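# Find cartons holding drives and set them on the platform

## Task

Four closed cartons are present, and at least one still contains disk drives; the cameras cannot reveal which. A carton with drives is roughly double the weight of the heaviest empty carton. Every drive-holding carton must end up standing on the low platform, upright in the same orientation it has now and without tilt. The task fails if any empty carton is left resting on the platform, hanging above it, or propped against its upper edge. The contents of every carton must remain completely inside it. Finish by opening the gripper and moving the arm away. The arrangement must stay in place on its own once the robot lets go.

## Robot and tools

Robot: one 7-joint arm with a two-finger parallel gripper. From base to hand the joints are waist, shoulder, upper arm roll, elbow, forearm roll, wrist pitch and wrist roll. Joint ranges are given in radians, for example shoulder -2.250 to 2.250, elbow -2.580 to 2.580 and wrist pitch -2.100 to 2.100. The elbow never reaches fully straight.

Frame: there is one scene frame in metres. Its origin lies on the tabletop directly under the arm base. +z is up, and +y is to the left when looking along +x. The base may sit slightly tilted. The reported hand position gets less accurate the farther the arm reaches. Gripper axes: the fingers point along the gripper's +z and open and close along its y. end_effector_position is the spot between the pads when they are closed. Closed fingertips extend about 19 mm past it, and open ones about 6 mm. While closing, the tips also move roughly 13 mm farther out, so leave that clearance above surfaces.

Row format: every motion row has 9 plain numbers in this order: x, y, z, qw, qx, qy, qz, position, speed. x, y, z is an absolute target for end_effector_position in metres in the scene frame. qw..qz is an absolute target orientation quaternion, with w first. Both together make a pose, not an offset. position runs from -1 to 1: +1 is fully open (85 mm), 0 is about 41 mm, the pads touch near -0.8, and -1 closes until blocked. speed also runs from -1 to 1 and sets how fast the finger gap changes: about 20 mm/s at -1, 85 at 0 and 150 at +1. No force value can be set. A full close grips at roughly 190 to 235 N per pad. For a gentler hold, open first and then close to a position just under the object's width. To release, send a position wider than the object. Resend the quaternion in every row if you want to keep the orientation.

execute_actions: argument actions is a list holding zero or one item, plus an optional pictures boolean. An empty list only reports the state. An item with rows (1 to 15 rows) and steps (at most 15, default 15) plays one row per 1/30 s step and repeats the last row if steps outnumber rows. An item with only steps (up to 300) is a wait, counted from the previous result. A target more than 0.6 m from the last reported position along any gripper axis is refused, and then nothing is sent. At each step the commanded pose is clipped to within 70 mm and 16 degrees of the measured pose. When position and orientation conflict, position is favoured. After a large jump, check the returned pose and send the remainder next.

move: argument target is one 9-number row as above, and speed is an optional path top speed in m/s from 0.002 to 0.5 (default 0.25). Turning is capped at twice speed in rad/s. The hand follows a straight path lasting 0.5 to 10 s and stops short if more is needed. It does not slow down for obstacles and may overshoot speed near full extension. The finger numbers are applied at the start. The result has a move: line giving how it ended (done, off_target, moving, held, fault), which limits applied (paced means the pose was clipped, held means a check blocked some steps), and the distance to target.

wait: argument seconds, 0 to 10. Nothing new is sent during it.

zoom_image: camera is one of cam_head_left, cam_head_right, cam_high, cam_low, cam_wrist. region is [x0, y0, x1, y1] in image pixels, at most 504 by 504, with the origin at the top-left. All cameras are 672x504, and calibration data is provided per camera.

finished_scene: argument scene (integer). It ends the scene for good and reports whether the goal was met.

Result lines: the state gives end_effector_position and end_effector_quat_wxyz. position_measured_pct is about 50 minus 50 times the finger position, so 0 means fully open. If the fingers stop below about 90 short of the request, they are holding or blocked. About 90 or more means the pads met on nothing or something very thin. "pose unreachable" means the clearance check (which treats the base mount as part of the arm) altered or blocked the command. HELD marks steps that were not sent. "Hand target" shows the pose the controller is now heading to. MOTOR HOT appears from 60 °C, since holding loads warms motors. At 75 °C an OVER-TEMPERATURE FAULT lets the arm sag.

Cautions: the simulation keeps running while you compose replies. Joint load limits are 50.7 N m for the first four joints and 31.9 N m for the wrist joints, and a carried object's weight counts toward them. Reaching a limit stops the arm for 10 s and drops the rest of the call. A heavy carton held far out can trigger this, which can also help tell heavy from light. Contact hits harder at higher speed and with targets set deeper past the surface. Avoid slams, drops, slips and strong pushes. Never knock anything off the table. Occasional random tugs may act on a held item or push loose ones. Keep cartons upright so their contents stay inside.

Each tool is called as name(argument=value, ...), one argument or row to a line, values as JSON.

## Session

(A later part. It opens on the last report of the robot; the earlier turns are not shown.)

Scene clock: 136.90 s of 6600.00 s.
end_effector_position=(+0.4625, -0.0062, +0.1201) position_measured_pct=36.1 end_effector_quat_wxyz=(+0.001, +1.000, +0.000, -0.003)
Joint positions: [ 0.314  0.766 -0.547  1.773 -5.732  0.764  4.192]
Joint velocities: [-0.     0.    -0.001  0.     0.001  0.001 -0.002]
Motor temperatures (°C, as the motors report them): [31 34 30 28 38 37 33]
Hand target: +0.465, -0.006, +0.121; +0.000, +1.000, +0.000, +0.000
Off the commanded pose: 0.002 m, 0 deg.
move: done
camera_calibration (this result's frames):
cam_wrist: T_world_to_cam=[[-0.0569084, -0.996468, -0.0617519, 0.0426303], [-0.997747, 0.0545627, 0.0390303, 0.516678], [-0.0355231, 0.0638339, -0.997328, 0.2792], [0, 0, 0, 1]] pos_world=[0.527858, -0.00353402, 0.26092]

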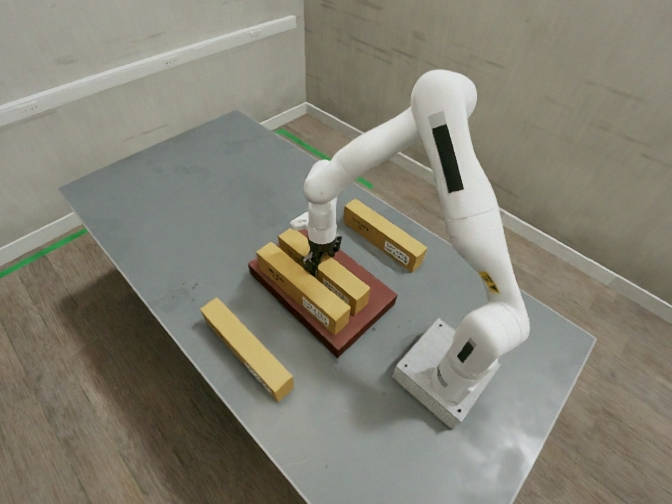

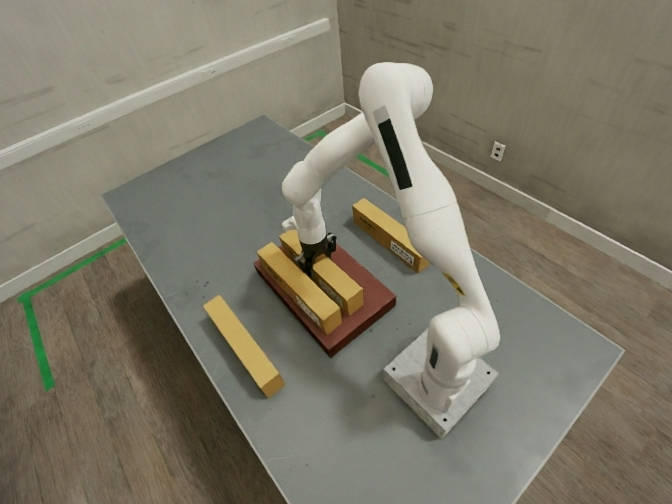

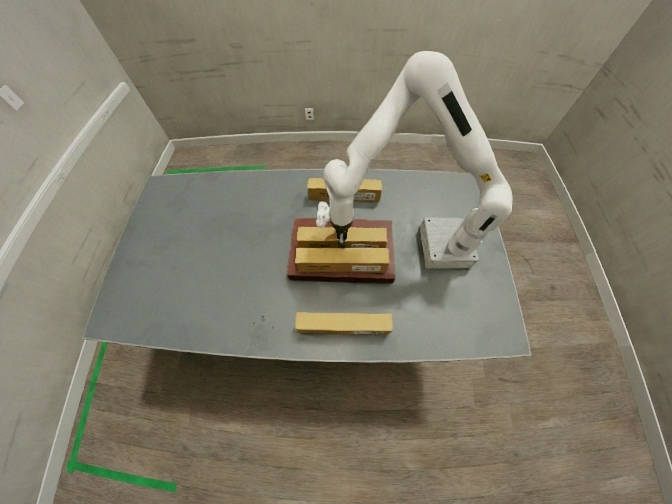

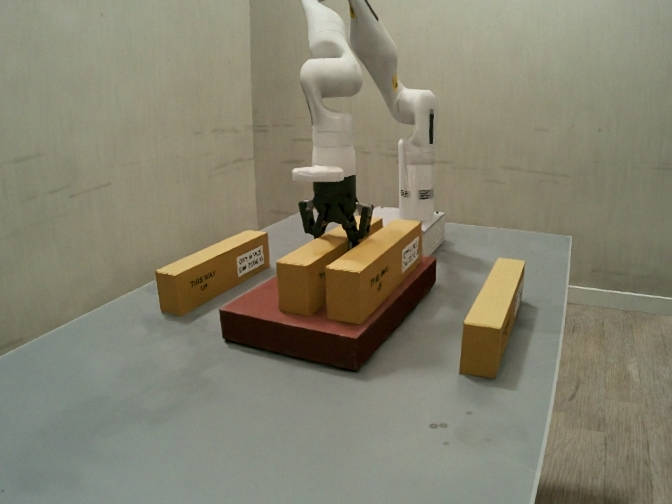

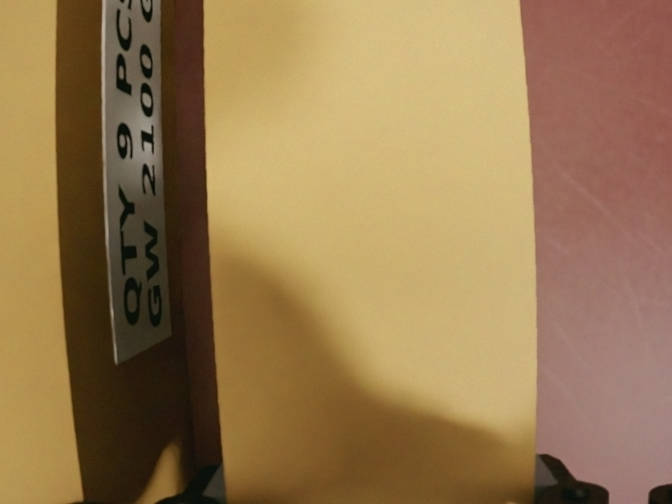

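D is isolated now, so I can open fully and go straight down.

execute_actions(
  actions=[
    {"rows":[[0.464,-0.006,0.12,0,1,0,0,0.6,0]],"steps":9},
  ],
  pictures=false,
)

move(
  target=[0.464,-0.006,0.175,0,1,0,0,0.6,0],
  speed=0.15,
)

move(
  target=[0.452,-0.294,0.125,0,1,0,0,1,0],
  speed=0.25,
)

move(
  target=[0.452,-0.294,0.059,0,1,0,0,1,0],
  speed=0.1,
)

Scene clock: 144.77 s of 6600.00 s.
end_effector_position=(+0.4640, -0.0060, +0.1200) position_measured_pct=21.0 end_effector_quat_wxyz=(-0.000, +1.000, +0.000, -0.000)
Joint positions: [ 0.314  0.766 -0.546  1.773 -5.73   0.758  4.191]
Joint velocities: [-0.     0.     0.001 -0.001  0.    -0.     0.001]
Motor temperatures (°C, as the motors report them): [31 34 30 28 38 37 33]
Hand target: +0.464, -0.006, +0.120; -0.000, +1.000, -0.000, +0.000
Off the commanded pose: 0.000 m, 0 deg.
Steps of this call (steps 1 to 90: nothing new was sent; then 4.57 s passed at rest; steps 91 to 99: all 9 steps of this action). Readings (end_effector_position | what the end effector reports):
91: (+0.4624, -0.0062, +0.1201) | position_measured_pct=36.1
92: (+0.4625, -0.0062, +0.1197) | position_measured_pct=36.1
94: (+0.4632, -0.0061, +0.1196) | position_measured_pct=31.3
98: (+0.4640, -0.0060, +0.1200) | position_measured_pct=21.8
99: the state above

Scene clock: 145.73 s of 6600.00 s.
end_effector_position=(+0.4637, -0.0058, +0.1749) position_measured_pct=19.8 end_effector_quat_wxyz=(-0.000, +1.000, +0.000, -0.000)
Joint positions: [ 0.352  0.674 -0.605  1.731 -5.805  0.886  4.252]
Joint velocities: [ 0.004 -0.004  0.003 -0.    -0.002 -0.     0.   ]
Motor temperatures (°C, as the motors report them): [31 34 30 28 38 37 33]
Hand target: +0.464, -0.006, +0.175; -0.000, +1.000, -0.000, -0.000
Off the commanded pose: 0.000 m, 0 deg.
move: done
camera_calibration (this result's frames):
cam_wrist: T_world_to_cam=[[-0.0566192, -0.996383, -0.0633651, 0.0466822], [-0.997916, 0.0545102, 0.0345328, 0.516583], [-0.0309538, 0.0651883, -0.997393, 0.331687], [0, 0, 0, 1]] pos_world=[0.528416, -0.00326775, 0.315941]

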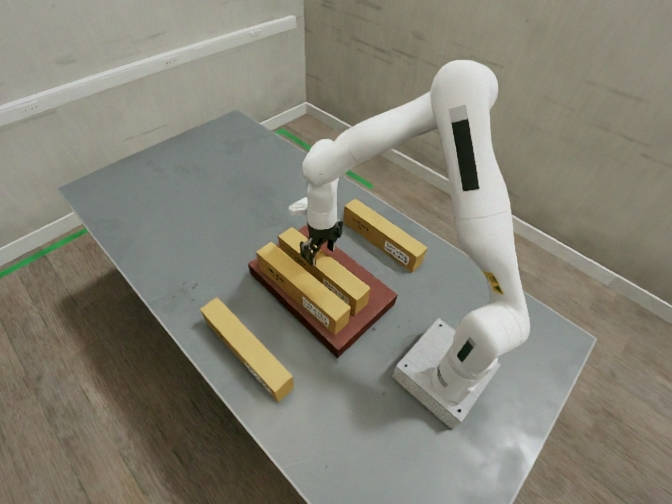

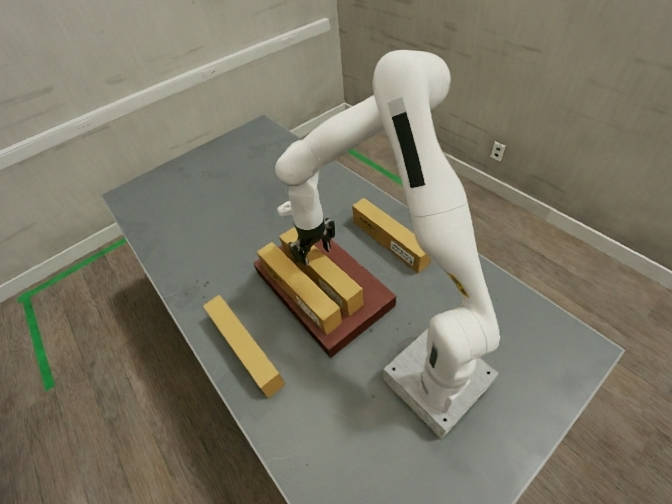

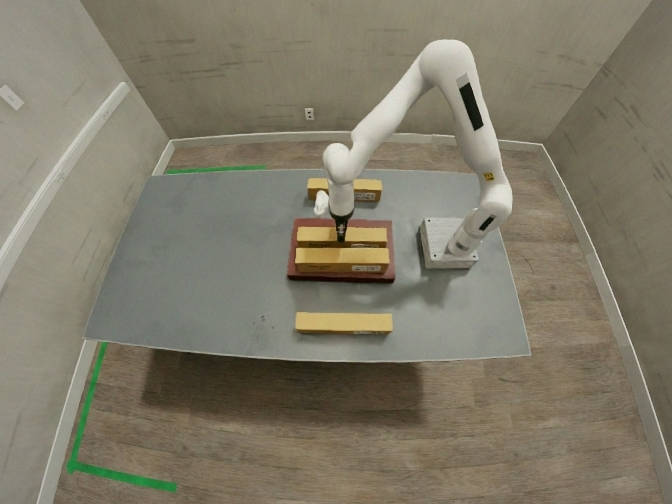

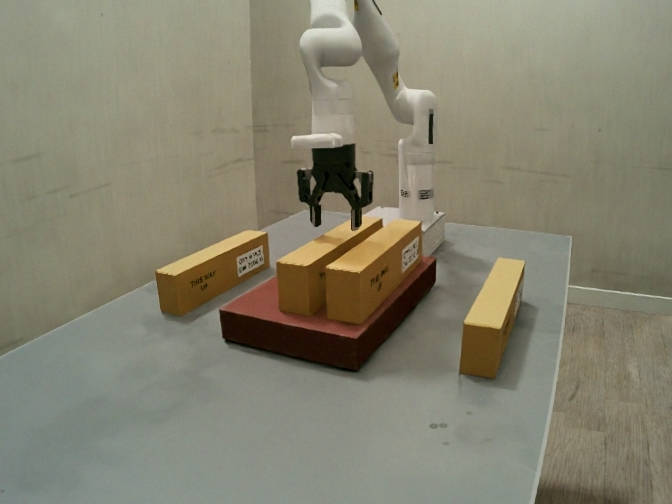

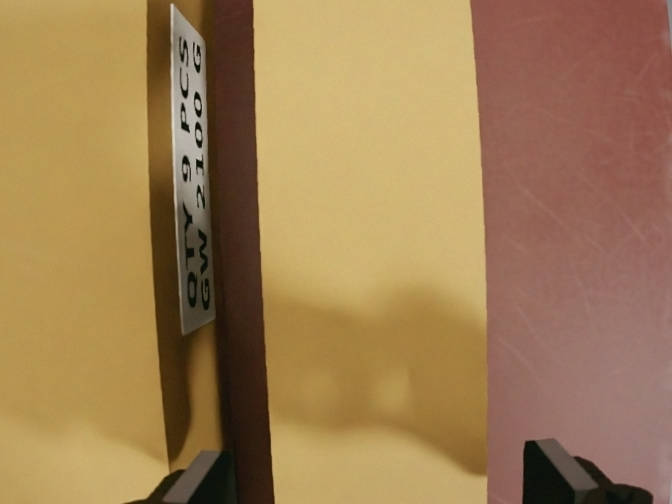

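Scene clock: 147.30 s of 6600.00 s.
end_effector_position=(+0.4528, -0.2947, +0.1256) position_measured_pct=0.0 end_effector_quat_wxyz=(+0.001, +1.000, +0.000, -0.000)
Joint positions: [ 0.844  0.879 -0.555  1.481 -5.75   0.933  4.842]
Joint velocities: [ 0.005  0.008  0.005 -0.001 -0.003 -0.001  0.003]
Motor temperatures (°C, as the motors report them): [31 34 30 28 38 37 33]
Hand target: +0.452, -0.295, +0.125; +0.001, +1.000, -0.000, -0.001
Off the commanded pose: 0.001 m, 0 deg.
move: done
camera_calibration (this result's frames):
cam_wrist: T_world_to_cam=[[-0.0564591, -0.996537, -0.061043, -0.245343], [-0.997923, 0.054427, 0.0344571, 0.523072], [-0.0310153, 0.0628616, -0.99754, 0.300373], [0, 0, 0, 1]] pos_world=[0.51745, -0.291845, 0.266635]

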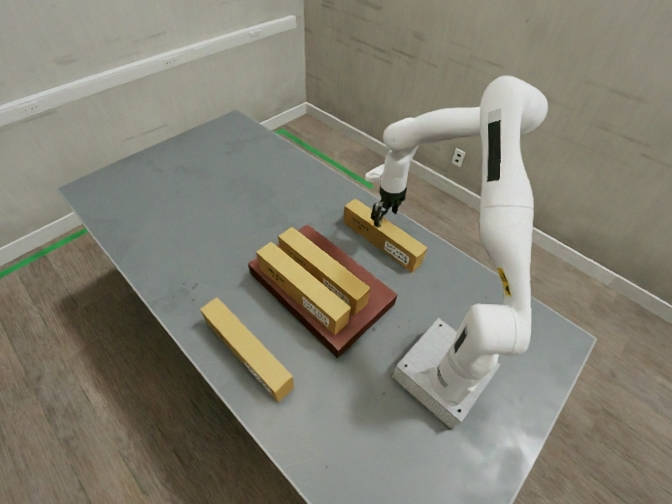

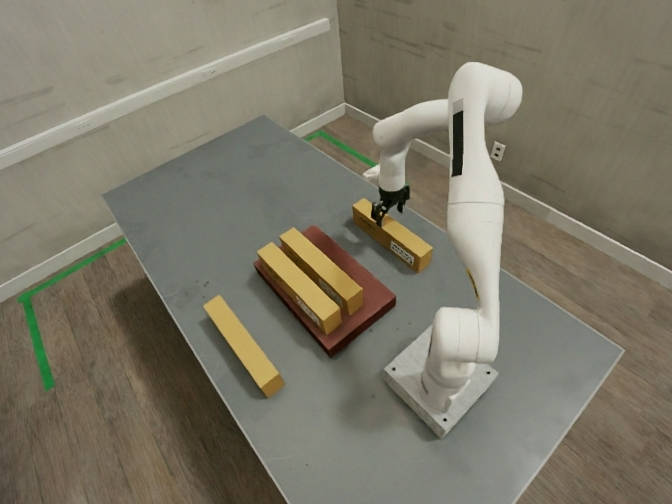

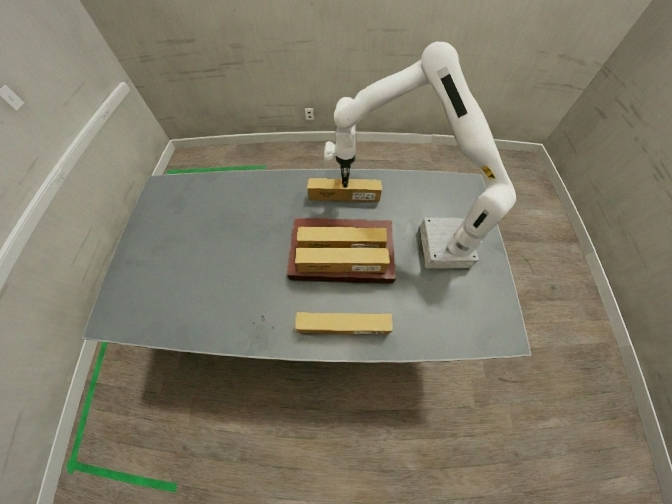

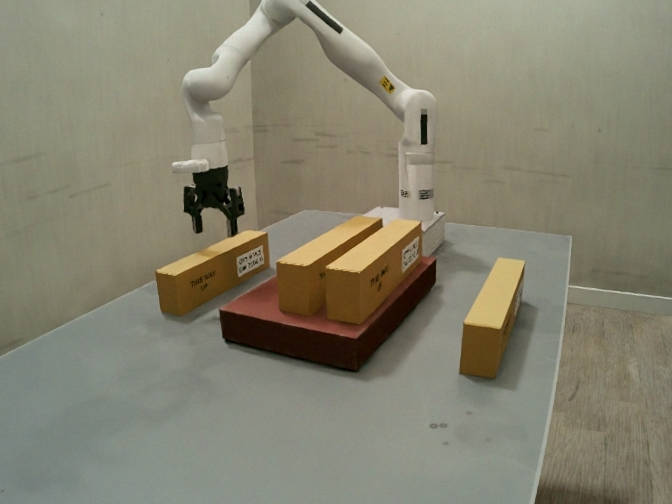

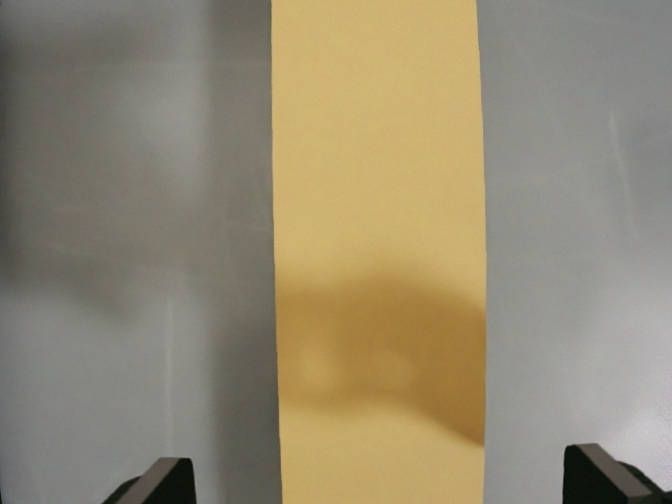

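Scene clock: 148.27 s of 6600.00 s.
end_effector_position=(+0.4521, -0.2943, +0.0591) position_measured_pct=0.0 end_effector_quat_wxyz=(+0.000, +1.000, -0.000, +0.000)
Joint positions: [ 0.819  0.984 -0.504  1.506 -5.69   0.804  4.797]
Joint velocities: [-0.001  0.004  0.    -0.    -0.    -0.     0.002]
Motor temperatures (°C, as the motors report them): [31 34 30 28 38 37 33]
Hand target: +0.452, -0.294, +0.059; +0.000, +1.000, +0.000, -0.000
Off the commanded pose: 0.000 m, 0 deg.
move: done
camera_calibration (this result's frames):
cam_wrist: T_world_to_cam=[[-0.0570348, -0.996396, -0.0627862, -0.248679], [-0.997916, 0.0549956, 0.0337411, 0.524918], [-0.0301666, 0.0645798, -0.997456, 0.234174], [0, 0, 0, 1]] pos_world=[0.516705, -0.291774, 0.200254]

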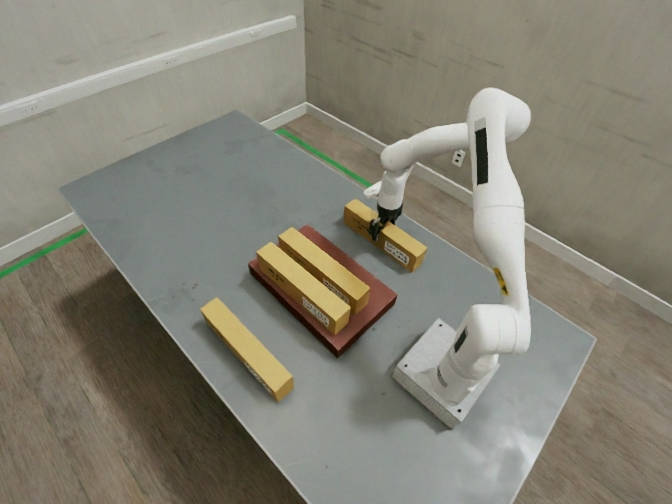

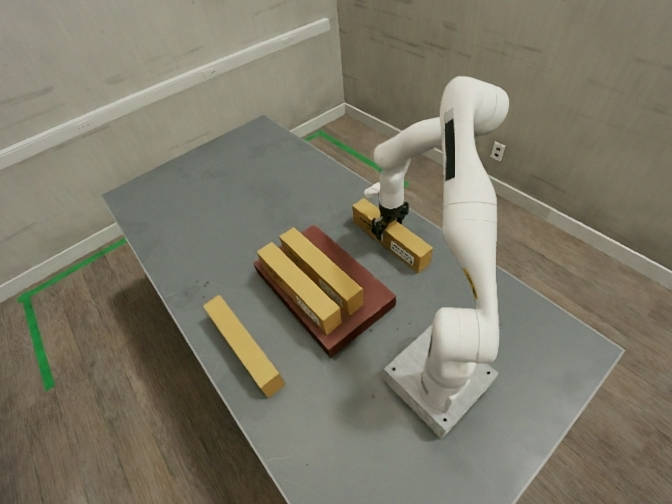

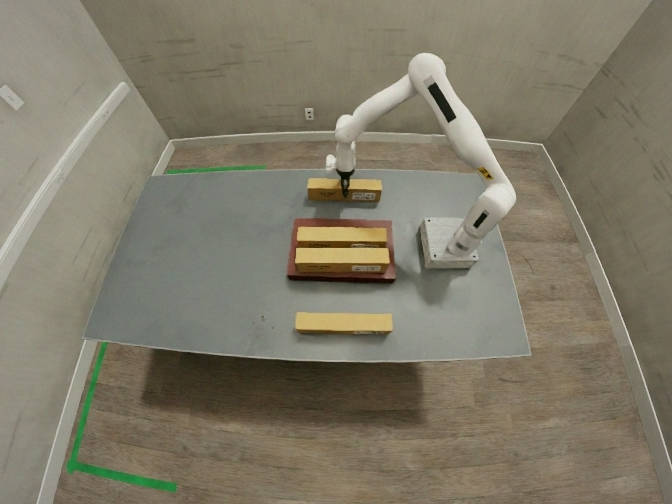

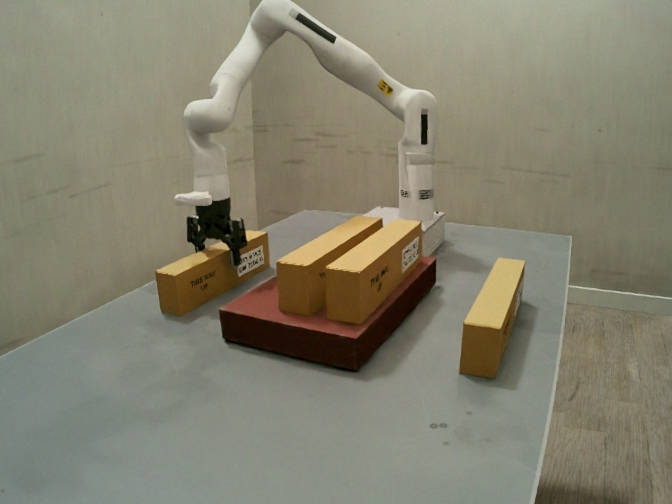

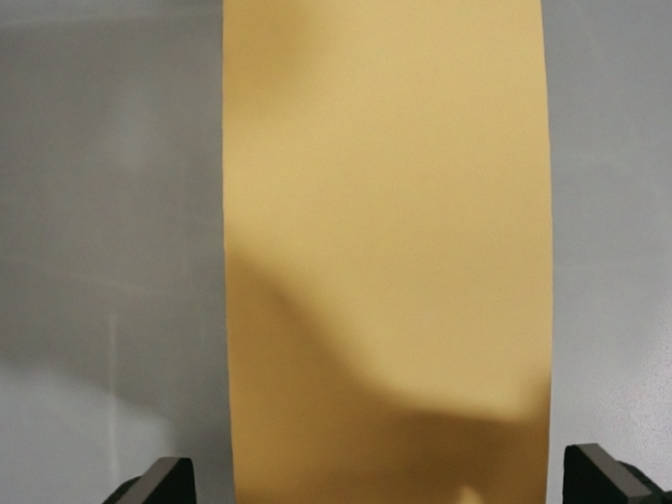

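move(
  target=[0.452,-0.296,0.059,0,1,0,0,-1,-0.3],
  speed=0.05,
)

move(
  target=[0.452,-0.296,0.082,0,1,0,0,-1,-0.3],
  speed=0.05,
)

Scene clock: 152.87 s of 6600.00 s.
end_effector_position=(+0.4520, -0.2961, +0.0596) position_measured_pct=36.1 end_effector_quat_wxyz=(+0.000, +1.000, -0.000, +0.000)
Joint positions: [ 0.822  0.985 -0.505  1.502 -5.69   0.808  4.801]
Joint velocities: [ 0.001 -0.    -0.001  0.     0.001 -0.     0.   ]
Motor temperatures (°C, as the motors report them): [31 35 30 28 38 37 33]
Hand target: +0.452, -0.296, +0.059; +0.000, +1.000, -0.000, -0.000
Off the commanded pose: 0.001 m, 0 deg.
After step 90, 0.73 s passed at rest.
move: done
camera_calibration (this result's frames):
cam_wrist: T_world_to_cam=[[-0.0576858, -0.996368, -0.0626326, -0.250166], [-0.997877, 0.0556463, 0.0338342, 0.525046], [-0.0302261, 0.0644514, -0.997463, 0.234784], [0, 0, 0, 1]] pos_world=[0.516597, -0.293606, 0.200755]

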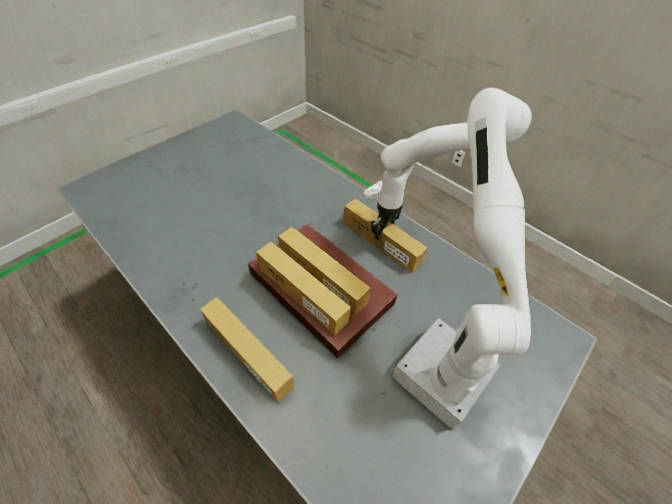

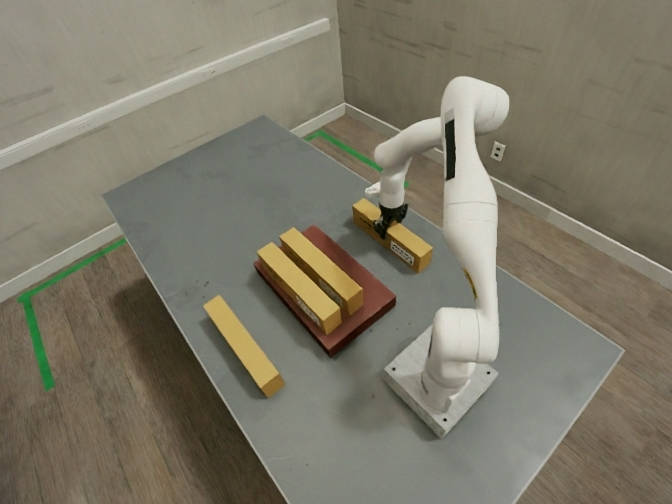

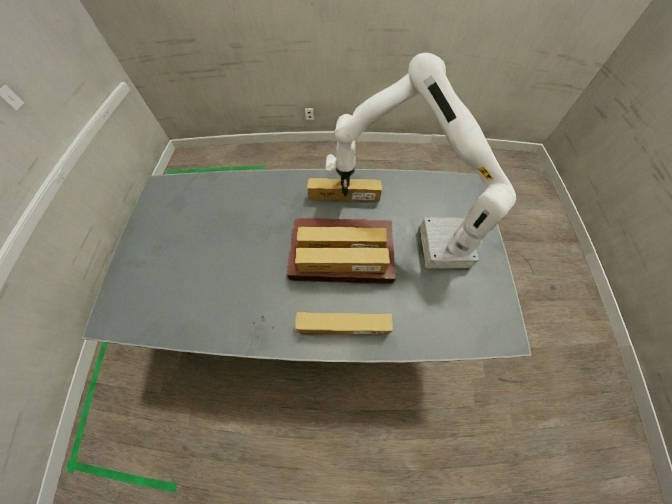

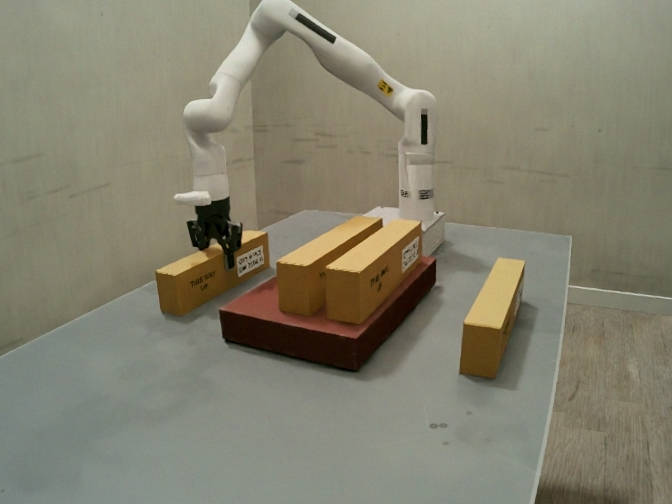

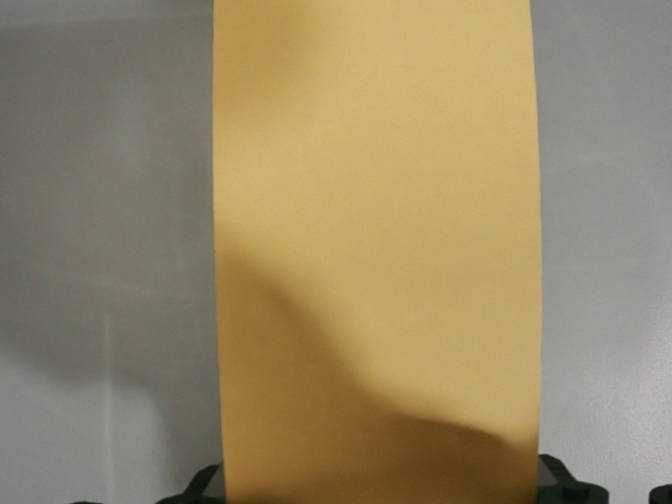

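Scene clock: 153.60 s of 6600.00 s.
end_effector_position=(+0.4462, -0.2926, +0.0733) position_measured_pct=36.1 end_effector_quat_wxyz=(-0.005, +1.000, +0.000, -0.008)
Joint positions: [ 0.831  0.962 -0.52   1.504 -5.712  0.848  4.817]
Joint velocities: [ 0.001 -0.     0.003  0.001  0.001  0.001  0.   ]
Motor temperatures (°C, as the motors report them): [31 35 30 28 38 37 33]
Hand target: +0.452, -0.296, +0.082; -0.000, +1.000, -0.000, +0.000
Off the commanded pose: 0.011 m, 1 deg.
move: off_target
camera_calibration (this result's frames):
cam_wrist: T_world_to_cam=[[-0.0575709, -0.995669, -0.0730039, -0.245267], [-0.997295, 0.0540092, 0.0498589, 0.516625], [-0.0457, 0.0756768, -0.996085, 0.258134], [0, 0, 0, 1]] pos_world=[0.512904, -0.291641, 0.213459]

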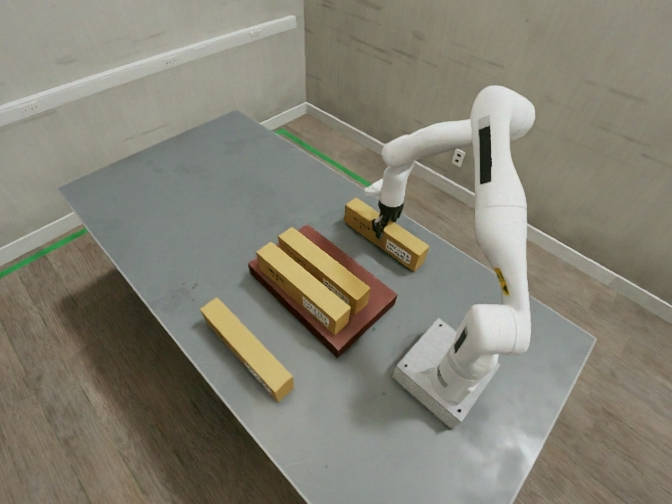

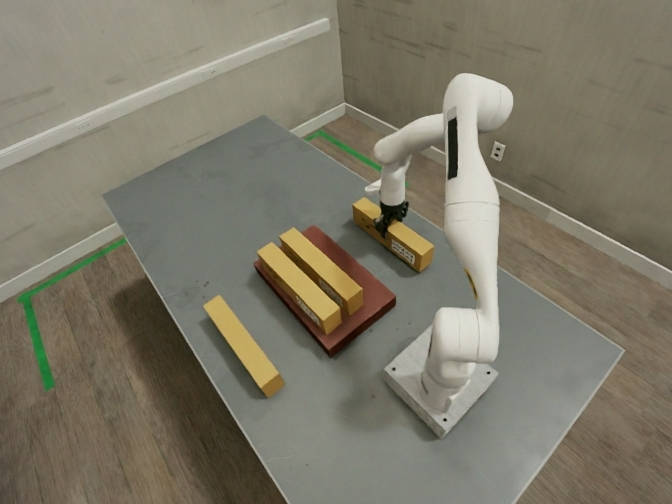

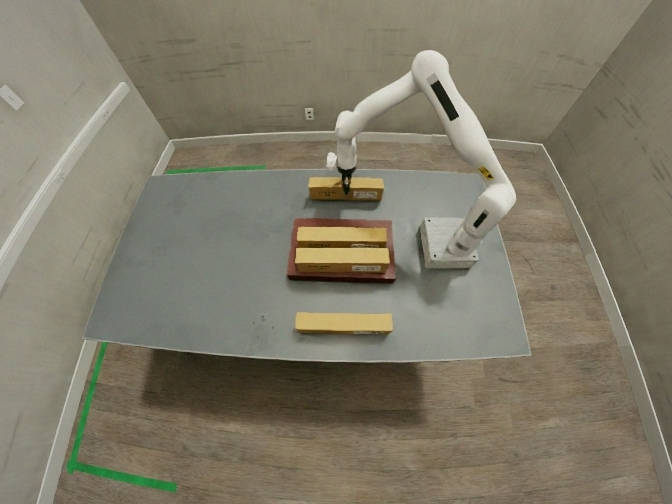

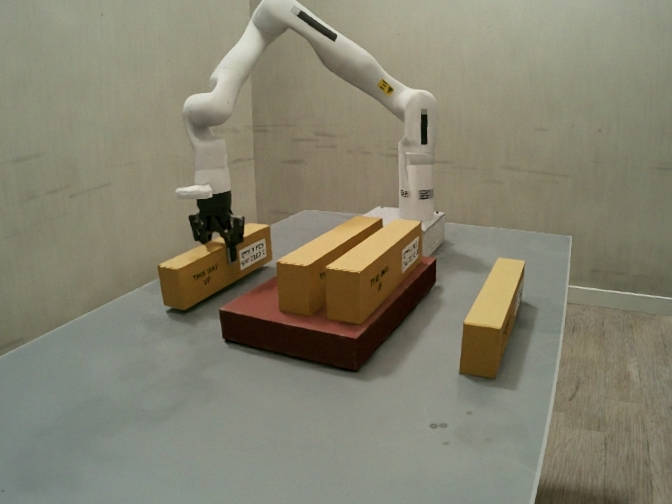

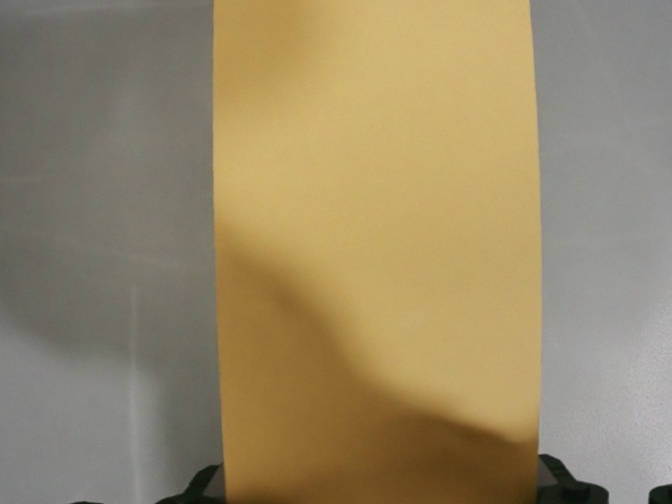

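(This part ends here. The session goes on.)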